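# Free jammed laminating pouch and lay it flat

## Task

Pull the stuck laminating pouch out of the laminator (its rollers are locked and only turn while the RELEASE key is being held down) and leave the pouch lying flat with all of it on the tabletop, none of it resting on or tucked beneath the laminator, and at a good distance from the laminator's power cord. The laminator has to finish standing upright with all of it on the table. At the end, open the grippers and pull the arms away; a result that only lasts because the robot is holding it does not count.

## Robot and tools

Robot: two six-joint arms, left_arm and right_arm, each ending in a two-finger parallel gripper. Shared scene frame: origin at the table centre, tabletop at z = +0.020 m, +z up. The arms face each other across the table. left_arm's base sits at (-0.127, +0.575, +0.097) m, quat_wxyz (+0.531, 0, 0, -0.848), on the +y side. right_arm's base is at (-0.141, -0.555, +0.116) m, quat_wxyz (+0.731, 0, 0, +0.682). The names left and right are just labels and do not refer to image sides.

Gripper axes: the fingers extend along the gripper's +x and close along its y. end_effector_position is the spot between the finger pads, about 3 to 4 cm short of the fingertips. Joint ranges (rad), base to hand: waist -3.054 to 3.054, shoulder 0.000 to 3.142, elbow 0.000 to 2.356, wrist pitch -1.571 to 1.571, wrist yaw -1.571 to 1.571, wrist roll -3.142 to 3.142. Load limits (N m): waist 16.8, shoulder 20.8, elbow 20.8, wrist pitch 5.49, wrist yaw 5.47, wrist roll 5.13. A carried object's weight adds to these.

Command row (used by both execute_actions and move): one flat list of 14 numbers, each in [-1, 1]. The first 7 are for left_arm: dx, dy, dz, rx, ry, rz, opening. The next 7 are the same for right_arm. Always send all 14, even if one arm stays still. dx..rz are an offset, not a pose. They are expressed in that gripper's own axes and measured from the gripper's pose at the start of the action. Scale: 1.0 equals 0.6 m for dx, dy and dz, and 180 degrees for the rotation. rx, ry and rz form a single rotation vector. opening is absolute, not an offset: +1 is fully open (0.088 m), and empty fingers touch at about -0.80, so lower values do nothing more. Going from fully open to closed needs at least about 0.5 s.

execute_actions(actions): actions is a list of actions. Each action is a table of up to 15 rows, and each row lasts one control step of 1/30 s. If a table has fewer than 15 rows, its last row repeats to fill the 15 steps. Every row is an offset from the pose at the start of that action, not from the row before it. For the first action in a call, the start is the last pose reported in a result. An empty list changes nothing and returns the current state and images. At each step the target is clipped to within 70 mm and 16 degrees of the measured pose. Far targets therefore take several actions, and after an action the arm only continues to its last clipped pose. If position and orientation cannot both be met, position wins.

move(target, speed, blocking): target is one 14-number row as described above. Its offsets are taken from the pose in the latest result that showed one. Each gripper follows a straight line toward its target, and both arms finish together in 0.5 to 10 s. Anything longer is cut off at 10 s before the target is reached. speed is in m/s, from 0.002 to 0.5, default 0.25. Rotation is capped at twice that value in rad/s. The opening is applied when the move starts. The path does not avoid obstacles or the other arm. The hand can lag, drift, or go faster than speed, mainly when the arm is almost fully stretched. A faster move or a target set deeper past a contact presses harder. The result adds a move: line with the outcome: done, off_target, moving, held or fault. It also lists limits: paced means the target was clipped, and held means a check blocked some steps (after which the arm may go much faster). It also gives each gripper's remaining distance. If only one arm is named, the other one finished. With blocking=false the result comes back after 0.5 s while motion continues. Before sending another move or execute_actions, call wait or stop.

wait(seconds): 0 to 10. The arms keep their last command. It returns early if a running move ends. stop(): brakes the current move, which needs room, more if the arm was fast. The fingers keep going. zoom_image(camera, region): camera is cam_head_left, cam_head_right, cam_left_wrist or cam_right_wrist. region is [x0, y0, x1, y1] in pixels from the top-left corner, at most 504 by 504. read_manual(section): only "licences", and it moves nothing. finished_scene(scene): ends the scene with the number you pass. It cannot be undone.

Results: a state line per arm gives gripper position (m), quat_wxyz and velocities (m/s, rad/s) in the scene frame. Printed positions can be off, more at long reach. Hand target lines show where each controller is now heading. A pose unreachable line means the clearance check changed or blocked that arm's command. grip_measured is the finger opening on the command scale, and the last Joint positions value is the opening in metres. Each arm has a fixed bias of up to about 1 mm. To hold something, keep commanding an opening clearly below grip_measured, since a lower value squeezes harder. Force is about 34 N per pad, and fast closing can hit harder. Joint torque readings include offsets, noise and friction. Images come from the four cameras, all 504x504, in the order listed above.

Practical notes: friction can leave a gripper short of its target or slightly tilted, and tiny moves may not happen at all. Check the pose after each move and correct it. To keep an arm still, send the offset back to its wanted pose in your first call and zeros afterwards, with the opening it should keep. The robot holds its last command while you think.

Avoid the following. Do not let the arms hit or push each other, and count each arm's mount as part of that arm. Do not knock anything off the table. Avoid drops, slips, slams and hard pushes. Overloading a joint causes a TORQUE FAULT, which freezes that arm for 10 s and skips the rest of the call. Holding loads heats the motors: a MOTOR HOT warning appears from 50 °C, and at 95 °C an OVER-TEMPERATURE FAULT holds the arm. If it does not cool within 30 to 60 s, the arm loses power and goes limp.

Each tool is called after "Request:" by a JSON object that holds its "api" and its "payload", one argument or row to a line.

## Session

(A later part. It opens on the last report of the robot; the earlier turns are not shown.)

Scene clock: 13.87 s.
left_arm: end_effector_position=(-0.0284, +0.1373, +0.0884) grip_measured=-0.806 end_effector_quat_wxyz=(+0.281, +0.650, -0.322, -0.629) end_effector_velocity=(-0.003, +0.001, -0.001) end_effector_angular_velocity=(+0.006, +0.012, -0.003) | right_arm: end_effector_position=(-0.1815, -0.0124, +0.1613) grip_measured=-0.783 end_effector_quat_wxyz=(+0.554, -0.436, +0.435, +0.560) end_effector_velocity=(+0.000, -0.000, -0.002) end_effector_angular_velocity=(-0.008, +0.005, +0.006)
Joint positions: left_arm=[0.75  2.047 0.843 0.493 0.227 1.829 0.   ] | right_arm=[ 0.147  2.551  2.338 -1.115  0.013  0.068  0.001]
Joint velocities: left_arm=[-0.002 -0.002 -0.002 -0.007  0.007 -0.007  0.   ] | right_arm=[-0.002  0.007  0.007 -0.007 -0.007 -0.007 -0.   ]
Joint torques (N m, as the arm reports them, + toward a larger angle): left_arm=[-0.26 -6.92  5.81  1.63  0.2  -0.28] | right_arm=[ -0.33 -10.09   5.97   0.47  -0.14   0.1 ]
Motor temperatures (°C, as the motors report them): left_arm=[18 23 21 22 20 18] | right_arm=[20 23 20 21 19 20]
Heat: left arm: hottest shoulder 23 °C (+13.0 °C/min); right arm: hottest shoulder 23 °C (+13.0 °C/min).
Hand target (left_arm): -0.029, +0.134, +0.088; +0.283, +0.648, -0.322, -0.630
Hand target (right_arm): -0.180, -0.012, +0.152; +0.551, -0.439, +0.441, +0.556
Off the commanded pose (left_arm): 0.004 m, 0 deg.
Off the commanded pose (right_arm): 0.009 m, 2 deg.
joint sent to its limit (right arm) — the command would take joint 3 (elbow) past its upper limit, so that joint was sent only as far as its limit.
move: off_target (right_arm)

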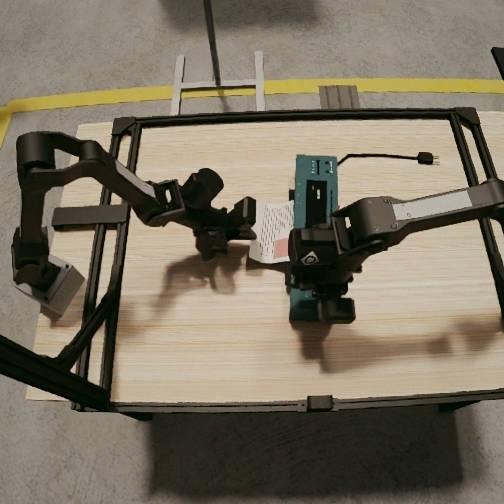

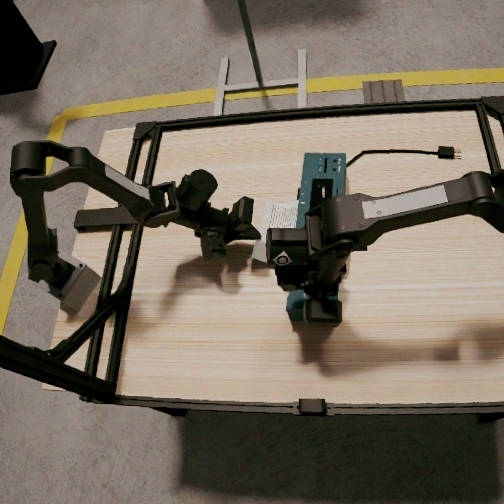

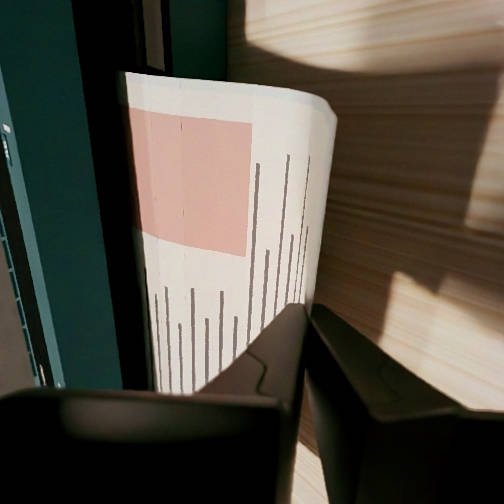

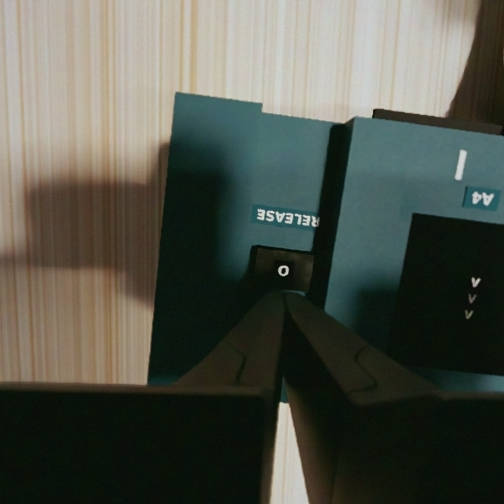

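Request:
{"api": "move", "payload": {
  "target": [0,0,0,0,0,0,-1, 0.1,-0.003,-0.007,0,-0.01,0,-1],
  "speed": 0.06
}}

Scene clock: 15.43 s.
left_arm: end_effector_position=(-0.0283, +0.1374, +0.0883) grip_measured=-0.806 end_effector_quat_wxyz=(+0.280, +0.650, -0.323, -0.628) end_effector_velocity=(-0.003, +0.001, -0.001) end_effector_angular_velocity=(+0.006, +0.001, -0.013) | right_arm: end_effector_position=(-0.1825, +0.0063, +0.1306) grip_measured=-0.783 end_effector_quat_wxyz=(+0.572, -0.409, +0.410, +0.581) end_effector_velocity=(+0.000, -0.002, -0.000) end_effector_angular_velocity=(-0.008, +0.004, +0.007)
Joint positions: left_arm=[0.75  2.047 0.843 0.493 0.227 1.831 0.   ] | right_arm=[ 0.146  2.557  2.204 -0.882  0.013  0.067  0.001]
Joint velocities: left_arm=[-0.002 -0.002 -0.002 -0.007  0.007  0.007  0.   ] | right_arm=[-0.002 -0.002 -0.002 -0.007 -0.007 -0.007  0.   ]
Joint torques (N m, as the arm reports them, + toward a larger angle): left_arm=[ 0.01 -8.14  4.38  1.65  0.15 -0.13] | right_arm=[-0.27 -8.32  3.53  0.55  0.04 -0.09]
Motor temperatures (°C, as the motors report them): left_arm=[18 24 22 22 20 18] | right_arm=[20 24 20 21 19 20]
Heat: left arm: hottest shoulder 24 °C (+15.6 °C/min); right arm: hottest shoulder 24 °C (+15.6 °C/min).
Hand target (left_arm): -0.028, +0.137, +0.088; +0.281, +0.650, -0.322, -0.629
Hand target (right_arm): -0.180, -0.003, +0.103; +0.561, -0.428, +0.426, +0.567
Off the commanded pose (left_arm): 0.000 m, 0 deg.
Off the commanded pose (right_arm): 0.030 m, 4 deg.
move: off_target (right_arm)

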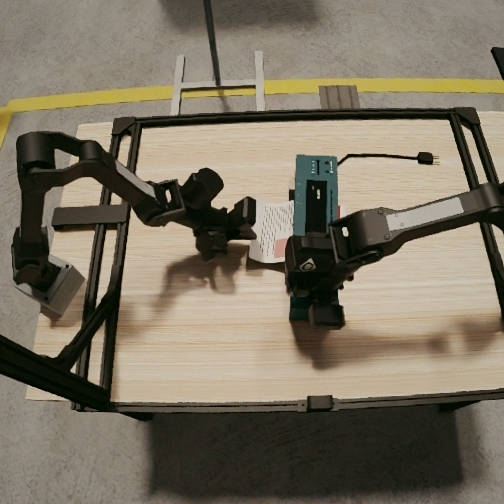

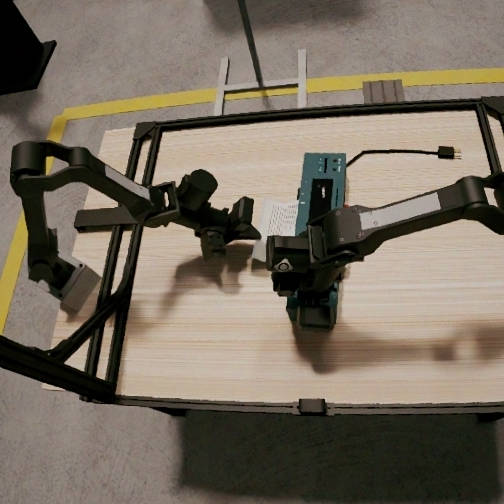

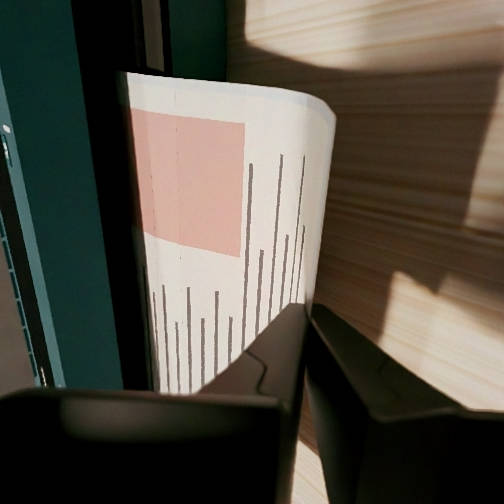

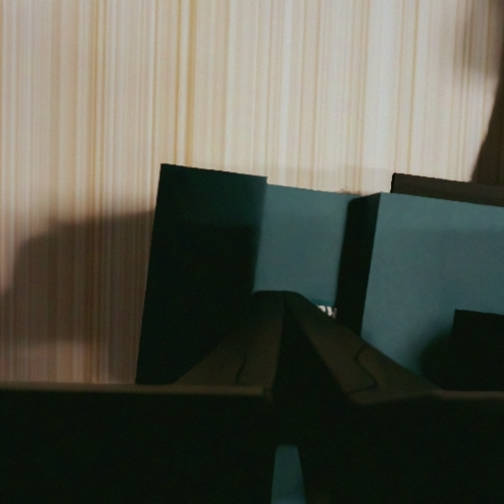

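Request:
{"api": "move", "payload": {
  "target": [0,0,0,0,0,0,-1, -0.076,0,-0.063,0,0.11,0,1],
  "speed": 0.2
}}

Request:
{"api": "move", "payload": {
  "target": [0,0,0,0,0,0,-1, 0,0,0,-0.5,0,0,1],
  "speed": 0.5
}}

Scene clock: 17.13 s.
left_arm: end_effector_position=(-0.0415, +0.1300, +0.0941) grip_measured=-0.799 end_effector_quat_wxyz=(+0.277, +0.637, -0.342, -0.633) end_effector_velocity=(+0.001, -0.002, +0.004) end_effector_angular_velocity=(-0.020, -0.005, +0.008) | right_arm: end_effector_position=(-0.1760, -0.0409, +0.1430) grip_measured=-0.514 end_effector_quat_wxyz=(+0.518, -0.482, +0.473, +0.525) end_effector_velocity=(+0.001, -0.005, +0.000) end_effector_angular_velocity=(-0.022, +0.005, +0.005)
Joint positions: left_arm=[0.725 2.046 0.852 0.504 0.249 1.827 0.   ] | right_arm=[ 0.139  2.583  2.347 -1.248  0.006  0.053  0.014]
Joint velocities: left_arm=[-0.002 -0.002 -0.002  0.022 -0.007 -0.007  0.   ] | right_arm=[-0.002 -0.002 -0.002 -0.022 -0.007 -0.007 -0.   ]
Joint torques (N m, as the arm reports them, + toward a larger angle): left_arm=[ 2.13 -8.11  3.45  0.74 -0.65  0.18] | right_arm=[  0.65 -15.85   5.03  -1.47  -0.47   0.51]
Motor temperatures (°C, as the motors report them): left_arm=[18 24 22 22 20 18] | right_arm=[20 25 20 21 19 20]
Heat: left arm: hottest shoulder 24 °C (+14.0 °C/min); right arm: hottest shoulder 25 °C (+17.5 °C/min).
Hand target (left_arm): -0.029, +0.137, +0.088; +0.280, +0.650, -0.323, -0.628
Hand target (right_arm): -0.182, -0.045, +0.161; +0.517, -0.475, +0.477, +0.529
Off the commanded pose (left_arm): 0.016 m, 3 deg.
Off the commanded pose (right_arm): 0.019 m, 6 deg.
joint sent to its limit (right arm) — the command would take joint 3 (elbow) past its upper limit, so that joint was sent only as far as its limit.
move: off_target (left_arm, right_arm)

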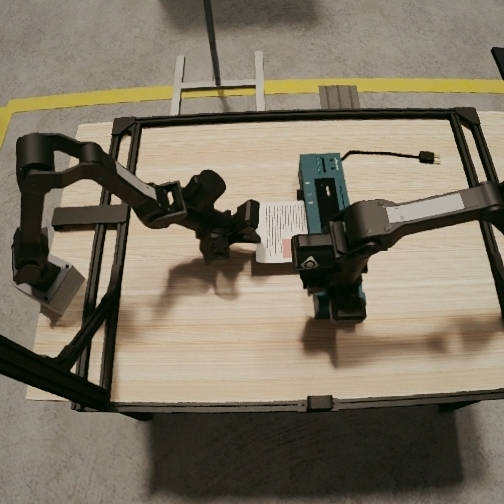

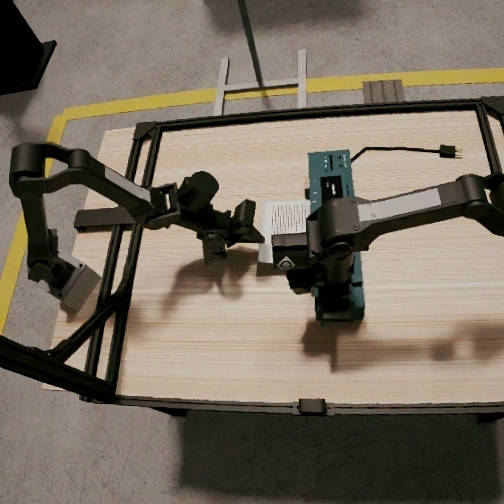

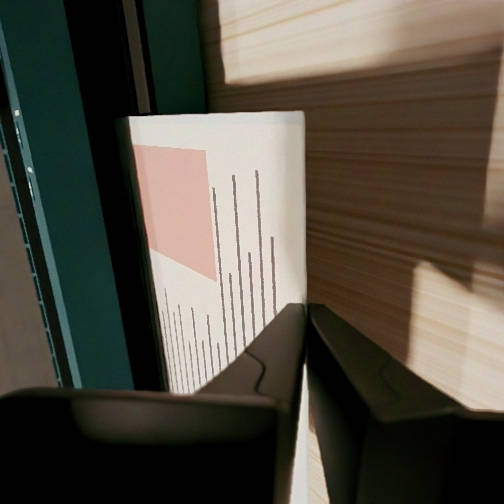

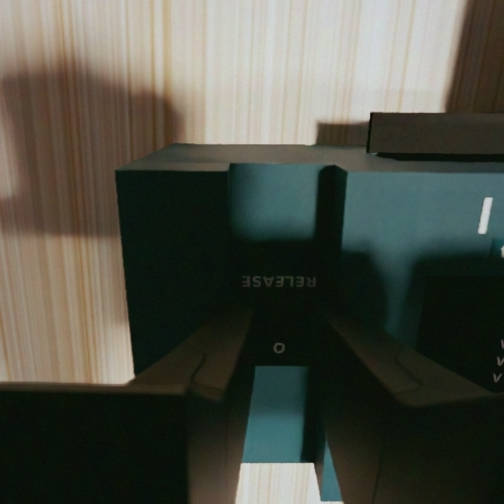

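Scene clock: 19.33 s.
left_arm: end_effector_position=(-0.0422, +0.1293, +0.0948) grip_measured=-0.800 end_effector_quat_wxyz=(+0.279, +0.635, -0.342, -0.634) end_effector_velocity=(+0.003, -0.002, +0.003) end_effector_angular_velocity=(-0.017, -0.014, +0.019) | right_arm: end_effector_position=(-0.1777, -0.0398, +0.1474) grip_measured=+1.000 end_effector_quat_wxyz=(+0.030, -0.705, -0.040, +0.708) end_effector_velocity=(+0.001, -0.005, +0.000) end_effector_angular_velocity=(-0.022, +0.005, +0.006)
Joint positions: left_arm=[0.724 2.046 0.852 0.508 0.251 1.823 0.   ] | right_arm=[ 0.141  2.575  2.35  -1.247  0.002 -1.514  0.088]
Joint velocities: left_arm=[-0.002 -0.002 -0.002  0.022 -0.022 -0.007  0.   ] | right_arm=[-0.002 -0.002 -0.002 -0.022 -0.007 -0.007  0.   ]
Joint torques (N m, as the arm reports them, + toward a larger angle): left_arm=[-0.14 -8.23  4.36  1.37  0.03  0.18] | right_arm=[ -0.19 -11.35   4.61   0.23   0.08  -0.09]
Motor temperatures (°C, as the motors report them): left_arm=[18 25 22 22 20 18] | right_arm=[20 26 20 21 19 20]
Heat: left arm: hottest shoulder 25 °C (+15.5 °C/min); right arm: hottest shoulder 26 °C (+18.6 °C/min).
Hand target (left_arm): -0.042, +0.130, +0.094; +0.277, +0.637, -0.342, -0.633
Hand target (right_arm): -0.176, -0.041, +0.143; -0.026, +0.707, +0.036, -0.706
Off the commanded pose (left_arm): 0.001 m, 0 deg.
Off the commanded pose (right_arm): 0.005 m, 1 deg.
move: done

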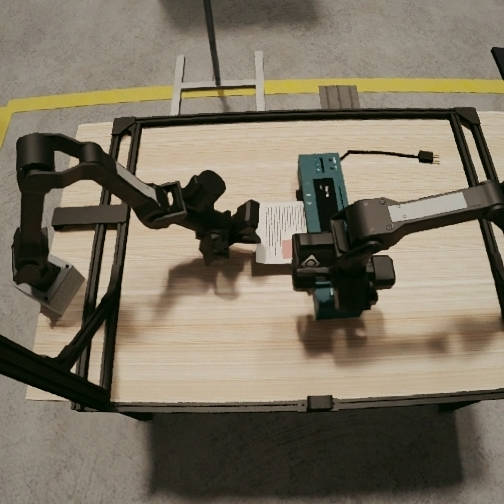

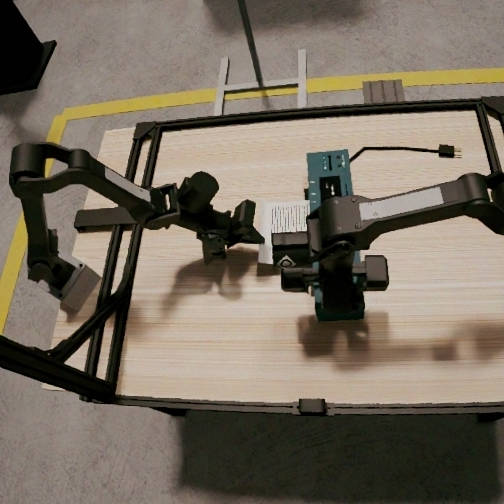

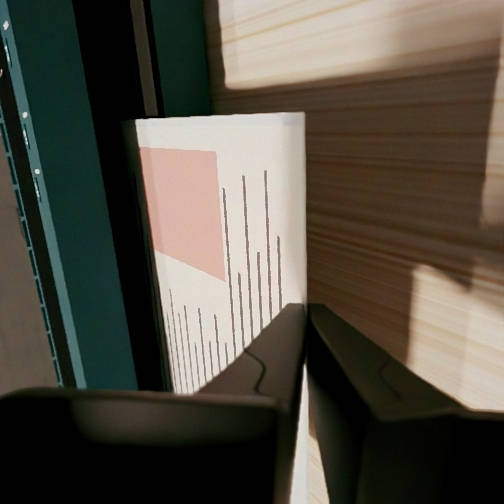

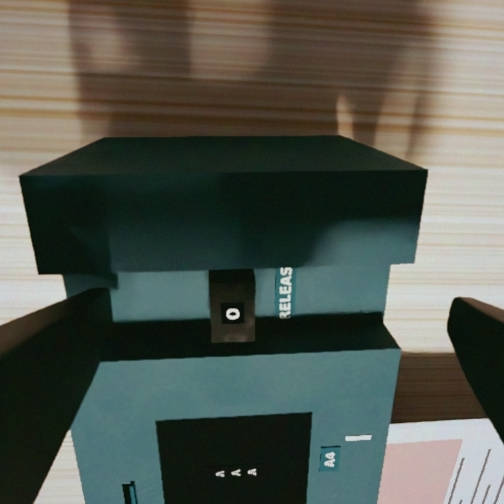

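Request:
{"api": "move", "payload": {
  "target": [0,0,0,0,0,0,-1, -0.005,0.02,0,0,0,0.03,-1],
  "speed": 0.1
}}

Scene clock: 20.33 s.
left_arm: end_effector_position=(-0.0415, +0.1293, +0.0950) grip_measured=-0.802 end_effector_quat_wxyz=(+0.281, +0.634, -0.341, -0.634) end_effector_velocity=(+0.004, +0.000, +0.001) end_effector_angular_velocity=(-0.004, -0.021, +0.015) | right_arm: end_effector_position=(-0.1769, -0.0524, +0.1465) grip_measured=-0.783 end_effector_quat_wxyz=(+0.009, -0.706, -0.020, +0.707) end_effector_velocity=(+0.000, -0.005, +0.000) end_effector_angular_velocity=(-0.022, +0.005, +0.005)
Joint positions: left_arm=[0.725 2.046 0.852 0.509 0.252 1.819 0.   ] | right_arm=[ 0.141  2.575  2.35  -1.305  0.001 -1.515  0.001]
Joint velocities: left_arm=[ 0.002 -0.002 -0.002  0.007 -0.022  0.007  0.   ] | right_arm=[-0.002 -0.002 -0.002 -0.022 -0.007 -0.007  0.   ]
Joint torques (N m, as the arm reports them, + toward a larger angle): left_arm=[-0.18 -8.16  4.51  1.44  0.17  0.15] | right_arm=[ -0.03 -12.57   4.7    0.1   -0.19   0.02]
Motor temperatures (°C, as the motors report them): left_arm=[18 25 22 23 20 18] | right_arm=[20 27 20 21 19 20]
Heat: left arm: hottest shoulder 25 °C (+14.8 °C/min); right arm: hottest shoulder 27 °C (+20.7 °C/min).
Hand target (left_arm): -0.042, +0.129, +0.095; +0.279, +0.635, -0.342, -0.634
Hand target (right_arm): -0.177, -0.053, +0.149; -0.010, +0.705, +0.020, -0.709
Off the commanded pose (left_arm): 0.001 m, 0 deg.
Off the commanded pose (right_arm): 0.003 m, 2 deg.
joint sent to its limit (right arm) — the command would take joint 3 (elbow) past its upper limit, so that joint was sent only as far as its limit.
move: done

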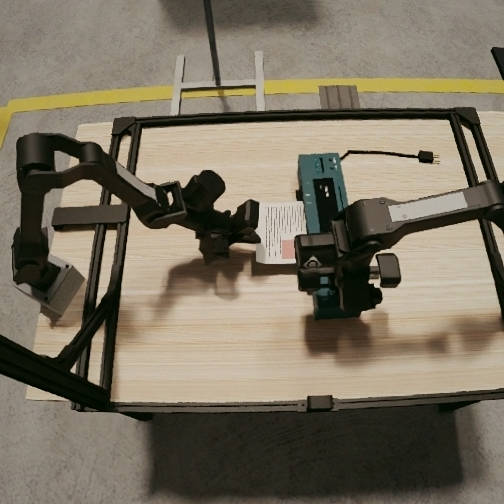

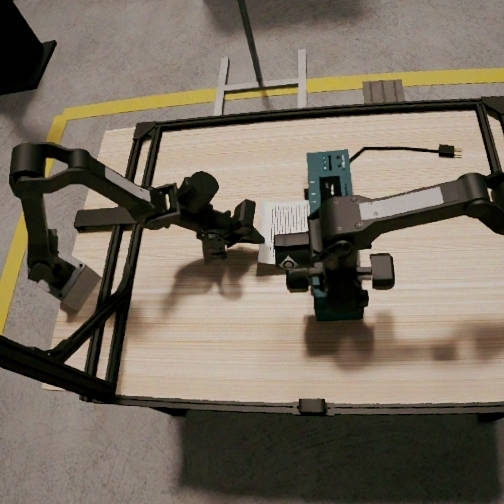

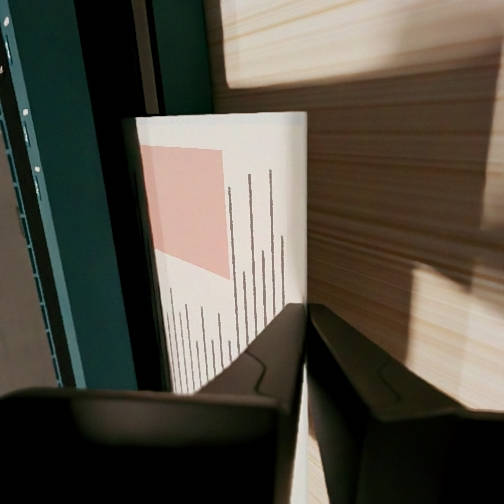

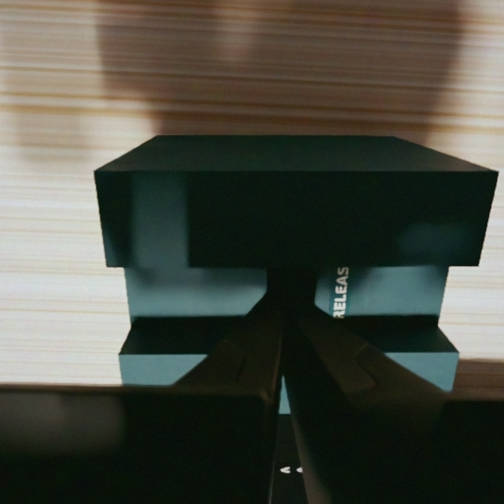

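Slightly left of the key; it tends to slide +y anyway. Press.

Request:
{"api": "move", "payload": {
  "target": [0,0,0,0,0,0,-1, 0.055,-0.003,0,0,0,0,-1],
  "speed": 0.04
}}

Scene clock: 21.57 s.
left_arm: end_effector_position=(-0.0410, +0.1294, +0.0951) grip_measured=-0.803 end_effector_quat_wxyz=(+0.283, +0.634, -0.340, -0.635) end_effector_velocity=(-0.002, -0.001, +0.004) end_effector_angular_velocity=(-0.013, +0.007, -0.004) | right_arm: end_effector_position=(-0.1772, -0.0472, +0.1309) grip_measured=-0.783 end_effector_quat_wxyz=(+0.018, -0.706, -0.028, +0.708) end_effector_velocity=(-0.002, -0.002, +0.000) end_effector_angular_velocity=(-0.009, +0.021, +0.006)
Joint positions: left_arm=[0.727 2.046 0.852 0.509 0.253 1.816 0.   ] | right_arm=[ 0.141  2.575  2.286 -1.217  0.002 -1.515  0.001]
Joint velocities: left_arm=[-0.002 -0.007 -0.002  0.007  0.007 -0.007  0.   ] | right_arm=[-0.002 -0.002 -0.002 -0.007 -0.022 -0.007 -0.   ]
Joint torques (N m, as the arm reports them, + toward a larger angle): left_arm=[-0.06 -8.23  4.44  1.7   0.18  0.13] | right_arm=[-0.05 -9.23  3.45  1.19 -0.05  0.  ]
Motor temperatures (°C, as the motors report them): left_arm=[18 25 22 23 20 18] | right_arm=[20 27 20 21 19 20]
Heat: left arm: hottest shoulder 25 °C (+13.9 °C/min); right arm: hottest shoulder 27 °C (+19.5 °C/min).
Hand target (left_arm): -0.041, +0.129, +0.095; +0.281, +0.634, -0.341, -0.634
Hand target (right_arm): -0.177, -0.050, +0.114; -0.009, +0.706, +0.020, -0.707
Off the commanded pose (left_arm): 0.001 m, 0 deg.
Off the commanded pose (right_arm): 0.017 m, 1 deg.
move: off_target (right_arm)

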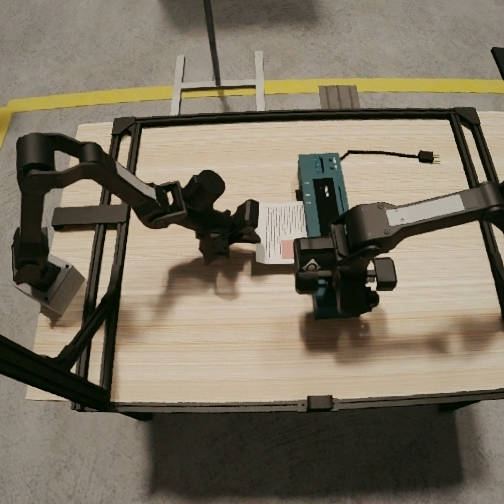

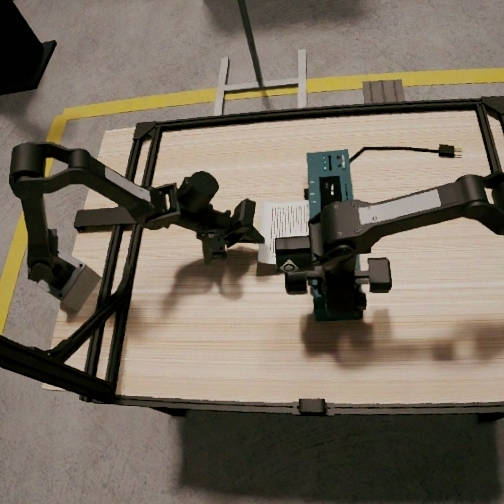

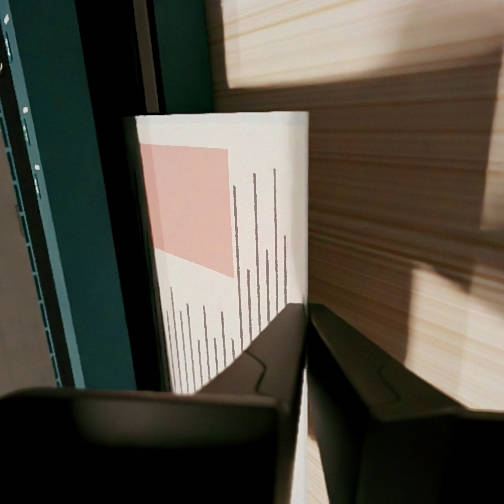

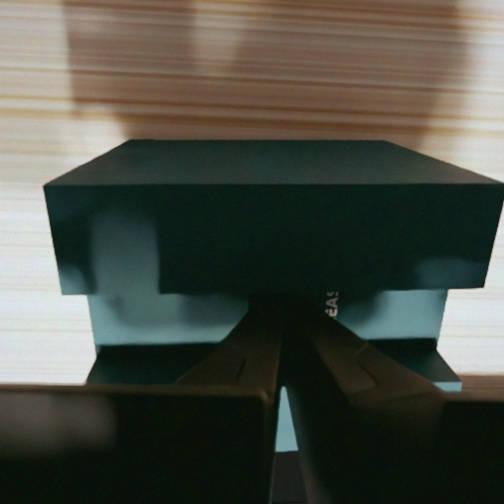

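Request:
{"api": "execute_actions", "payload": {
  "actions": [
    [[-0.01,-0.011,0,0,0,0,-1,0.032,0.007,0,0,0,0.006,-1],[-0.02,-0.022,0,0,0,0,-1,0.032,0.007,0,0,0,0.006,-1],[-0.034,-0.037,0,0,0,0,-1,0.032,0.007,0,0,0,0.006,-1]],
    [[-0.04,-0.04,0,0,0,0,-1,0.032,0.007,0,0,0,0.006,-1]]
  ]
}}

Scene clock: 22.77 s.
left_arm: end_effector_position=(-0.0402, +0.1881, +0.0838) grip_measured=-0.813 end_effector_quat_wxyz=(+0.285, +0.626, -0.338, -0.642) end_effector_velocity=(-0.001, +0.003, -0.004) end_effector_angular_velocity=(+0.023, +0.009, +0.008) | right_arm: end_effector_position=(-0.1771, -0.0475, +0.1281) grip_measured=-0.783 end_effector_quat_wxyz=(+0.022, -0.705, -0.033, +0.708) end_effector_velocity=(-0.004, -0.002, +0.003) end_effector_angular_velocity=(-0.005, +0.036, +0.008)
Joint positions: left_arm=[0.794 1.96  0.61  0.651 0.32  1.846 0.   ] | right_arm=[ 0.14   2.557  2.239 -1.175  0.001 -1.515  0.001]
Joint velocities: left_arm=[-0.002 -0.002 -0.002 -0.022 -0.007 -0.007  0.   ] | right_arm=[-0.002 -0.007 -0.002 -0.007 -0.037 -0.007 -0.   ]
Joint torques (N m, as the arm reports them, + toward a larger angle): left_arm=[ 0.14 -7.56  3.51  1.66  0.13  0.26] | right_arm=[ 0.01 -9.24  2.79  1.6  -0.08  0.02]
Motor temperatures (°C, as the motors report them): left_arm=[18 25 22 23 20 18] | right_arm=[20 28 20 21 19 20]
Heat: left arm: hottest shoulder 25 °C (+13.2 °C/min); right arm: hottest shoulder 28 °C (+21.1 °C/min).
Hand target (left_arm): -0.039, +0.188, +0.086; +0.286, +0.628, -0.341, -0.638
Hand target (right_arm): -0.177, -0.051, +0.109; -0.013, +0.706, +0.023, -0.708
Off the commanded pose (left_arm): 0.003 m, 1 deg.
Off the commanded pose (right_arm): 0.019 m, 2 deg.

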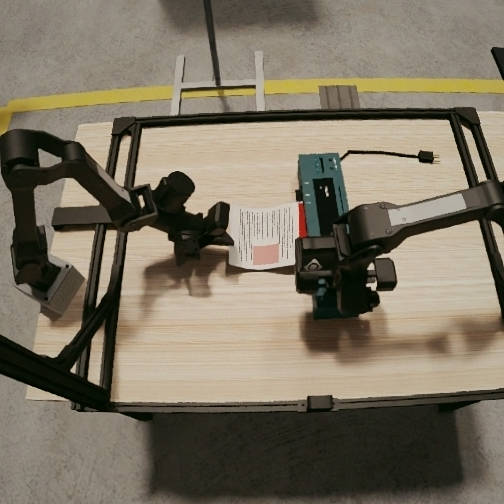

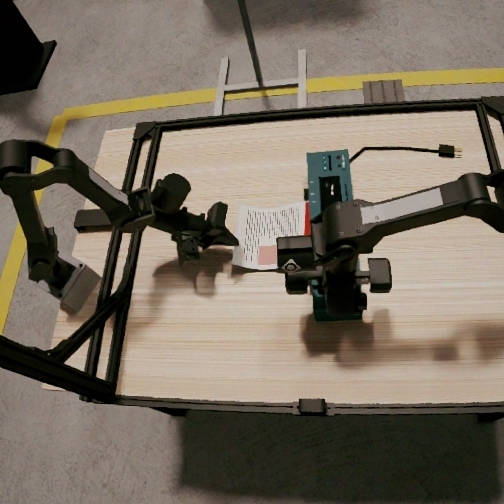

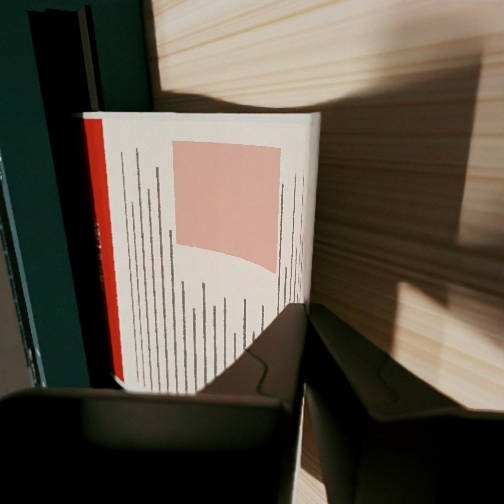

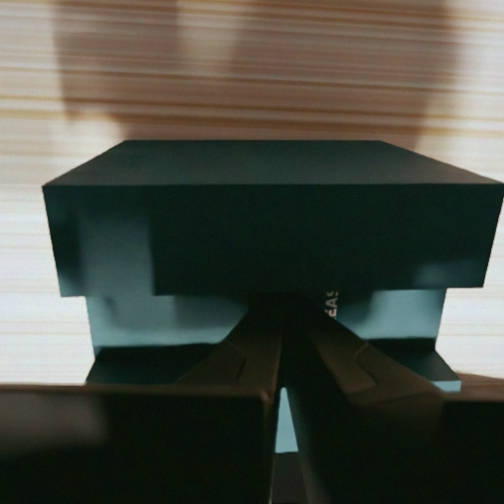

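Request:
{"api": "move", "payload": {
  "target": [-0.137,-0.15,0,0,0,-0.09,-1, -0.08,0.1,0,0,0,0,-1],
  "speed": 0.12
}}

Request:
{"api": "move", "payload": {
  "target": [0,0,0,0,0,0,-0.4, 0,0.1,0,0,0,0,-1]
}}

Request:
{"api": "move", "payload": {
  "target": [-0.15,0,0,0,0,0,-0.4, 0,0,0,0,0,0,-1],
  "speed": 0.15
}}

Scene clock: 24.70 s.
left_arm: end_effector_position=(-0.0308, +0.3040, +0.0635) grip_measured=-0.813 end_effector_quat_wxyz=(+0.194, +0.666, -0.250, -0.676) end_effector_velocity=(-0.000, +0.004, -0.001) end_effector_angular_velocity=(+0.018, +0.007, +0.012) | right_arm: end_effector_position=(-0.1746, -0.1093, +0.1682) grip_measured=-0.783 end_effector_quat_wxyz=(+0.021, -0.705, -0.032, +0.708) end_effector_velocity=(+0.001, -0.011, -0.004) end_effector_angular_velocity=(-0.042, +0.004, +0.005)
Joint positions: left_arm=[0.967 1.689 0.38  0.294 0.333 2.072 0.   ] | right_arm=[ 0.144  2.23   1.822 -1.088  0.001 -1.51   0.001]
Joint velocities: left_arm=[ 0.002 -0.007 -0.002 -0.022 -0.007 -0.007  0.   ] | right_arm=[-0.002 -0.007 -0.027 -0.022 -0.007 -0.007 -0.   ]
Joint torques (N m, as the arm reports them, + toward a larger angle): left_arm=[ 0.27 -5.16  2.54  1.    0.15  0.23] | right_arm=[  0.32 -11.6    3.81   0.35  -0.03   0.11]
Motor temperatures (°C, as the motors report them): left_arm=[18 26 22 23 20 18] | right_arm=[20 29 20 21 19 20]
Heat: left arm: hottest shoulder 26 °C (+14.6 °C/min); right arm: hottest shoulder 29 °C (+21.9 °C/min).
Hand target (left_arm): -0.031, +0.308, +0.062; +0.191, +0.667, -0.247, -0.676
Hand target (right_arm): -0.176, -0.112, +0.171; -0.022, +0.705, +0.033, -0.708
Off the commanded pose (left_arm): 0.004 m, 0 deg.
Off the commanded pose (right_arm): 0.004 m, 0 deg.
move: done

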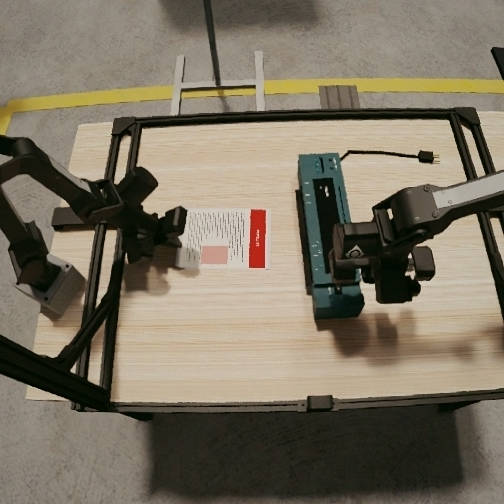

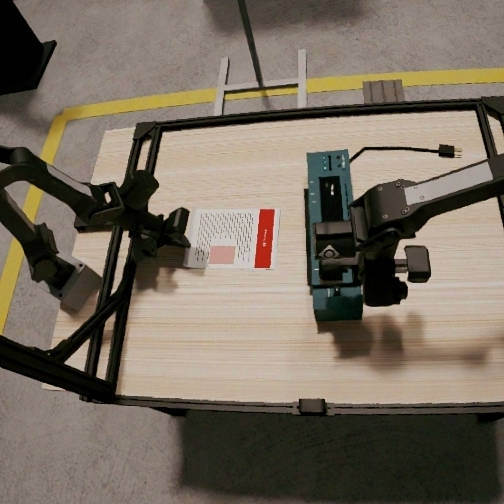

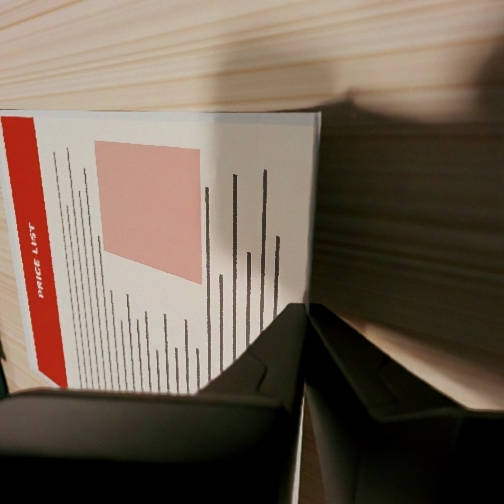

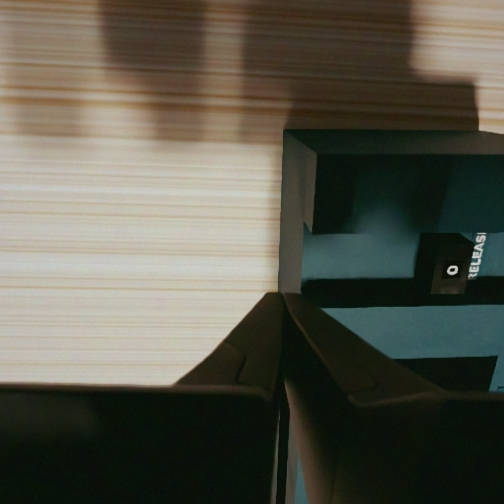

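Scene clock: 25.47 s.
left_arm: end_effector_position=(-0.0308, +0.3041, +0.0635) grip_measured=-0.400 end_effector_quat_wxyz=(+0.194, +0.665, -0.249, -0.676) end_effector_velocity=(+0.004, +0.001, -0.000) end_effector_angular_velocity=(+0.003, -0.016, +0.020) | right_arm: end_effector_position=(-0.1725, -0.1667, +0.1616) grip_measured=-0.783 end_effector_quat_wxyz=(+0.021, -0.705, -0.030, +0.708) end_effector_velocity=(+0.000, -0.004, -0.003) end_effector_angular_velocity=(-0.008, +0.006, +0.005)
Joint positions: left_arm=[0.967 1.689 0.38  0.294 0.333 2.072 0.019] | right_arm=[ 0.15   2.017  1.462 -0.943  0.001 -1.504  0.001]
Joint velocities: left_arm=[ 0.002 -0.002 -0.002  0.007 -0.022 -0.007 -0.   ] | right_arm=[-0.002 -0.007 -0.022  0.007 -0.007 -0.007 -0.   ]
Joint torques (N m, as the arm reports them, + toward a larger angle): left_arm=[-0.02 -4.49  3.64  1.24  0.24  0.01] | right_arm=[  0.3  -10.03   3.62   0.38  -0.02   0.11]
Motor temperatures (°C, as the motors report them): left_arm=[18 26 22 23 20 18] | right_arm=[20 29 20 21 19 20]
Heat: left arm: hottest shoulder 26 °C (+14.1 °C/min); right arm: hottest shoulder 29 °C (+21.2 °C/min).
Hand target (left_arm): -0.031, +0.304, +0.063; +0.194, +0.666, -0.249, -0.676
Hand target (right_arm): -0.174, -0.169, +0.163; -0.022, +0.705, +0.032, -0.708
Off the commanded pose (left_arm): 0.000 m, 0 deg.
Off the commanded pose (right_arm): 0.003 m, 0 deg.
move: done

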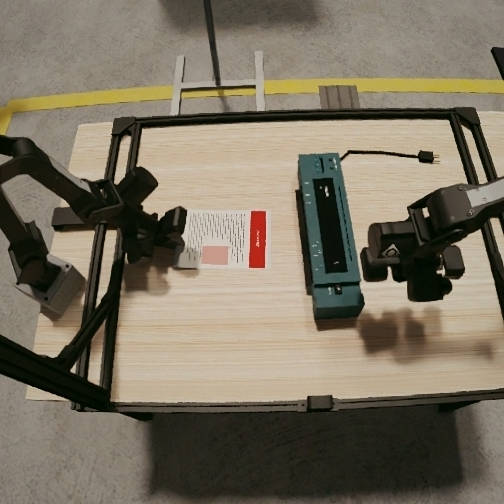

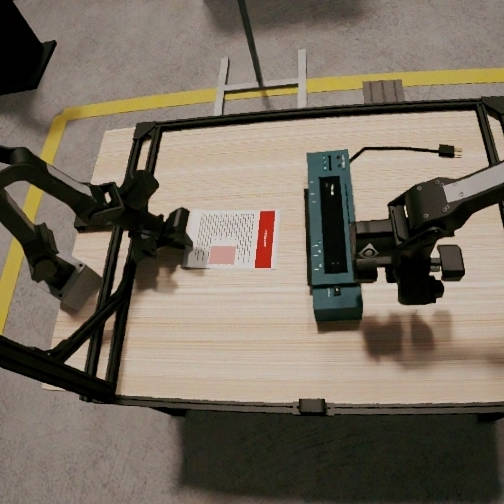

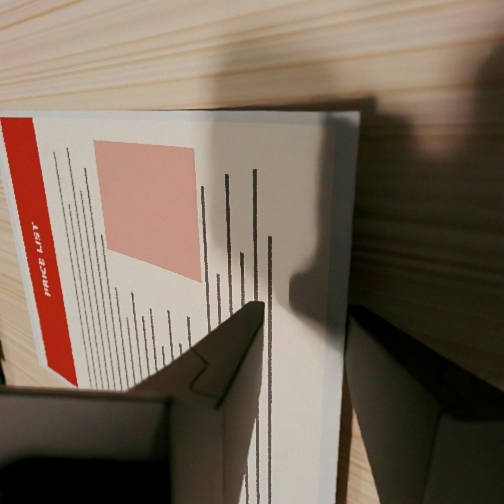

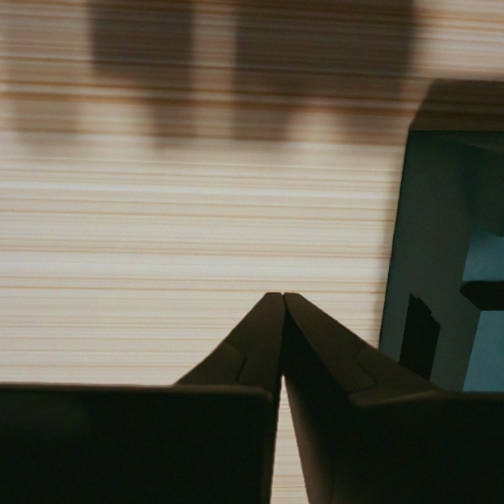

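Scene clock: 26.53 s.
left_arm: end_effector_position=(-0.0301, +0.3605, +0.1305) grip_measured=-0.400 end_effector_quat_wxyz=(+0.192, +0.663, -0.243, -0.681) end_effector_velocity=(+0.000, +0.002, -0.000) end_effector_angular_velocity=(+0.006, -0.008, -0.000) | right_arm: end_effector_position=(-0.1725, -0.1668, +0.1615) grip_measured=-0.783 end_effector_quat_wxyz=(+0.021, -0.705, -0.030, +0.708) end_effector_velocity=(+0.000, -0.004, -0.001) end_effector_angular_velocity=(-0.013, +0.006, +0.005)
Joint positions: left_arm=[ 1.142  1.172  0.383 -0.303  0.42   2.233  0.019] | right_arm=[ 0.15   2.017  1.461 -0.943  0.001 -1.504  0.001]
Joint velocities: left_arm=[ 0.002 -0.007 -0.002 -0.007 -0.007  0.007 -0.   ] | right_arm=[-0.002 -0.002 -0.007 -0.007 -0.007 -0.007 -0.   ]
Joint torques (N m, as the arm reports them, + toward a larger angle): left_arm=[ 0.09 -3.18  6.71  0.89  0.4   0.26] | right_arm=[ 0.   -8.65  4.6   0.24 -0.05  0.01]
Motor temperatures (°C, as the motors report them): left_arm=[18 25 22 23 20 18] | right_arm=[20 29 20 21 19 20]
Heat: left arm: hottest shoulder 25 °C (+11.3 °C/min); right arm: hottest shoulder 29 °C (+20.4 °C/min).
Hand target (left_arm): -0.027, +0.358, +0.135; +0.194, +0.665, -0.250, -0.676
Hand target (right_arm): -0.172, -0.167, +0.162; -0.021, +0.705, +0.030, -0.708
Off the commanded pose (left_arm): 0.007 m, 1 deg.
Off the commanded pose (right_arm): 0.000 m, 0 deg.
move: done

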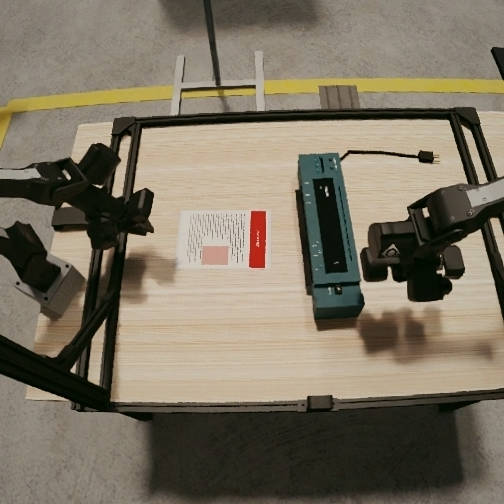

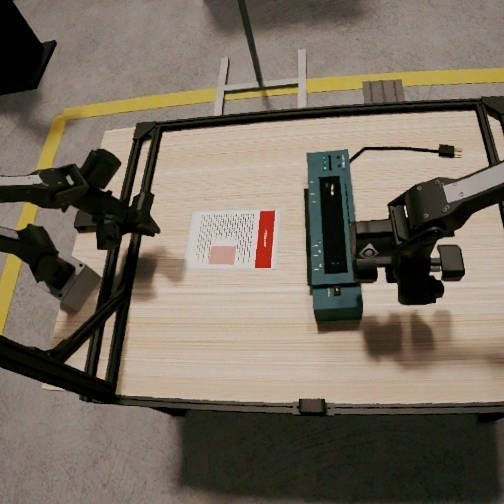

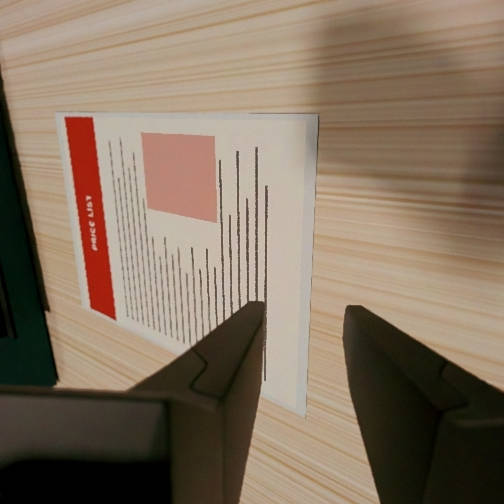

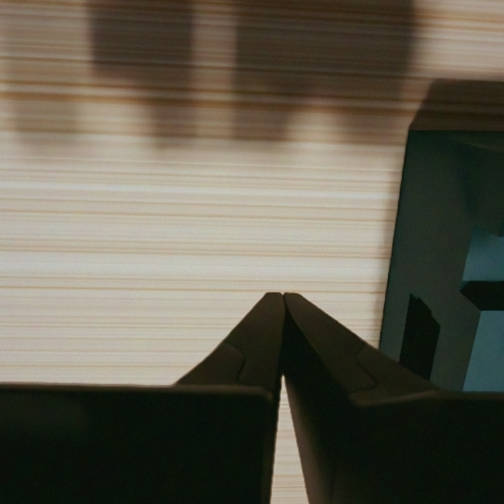

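Request:
{"api": "finished_scene", "payload": {
  "scene": 1
}}

The scene is finished: the task was done.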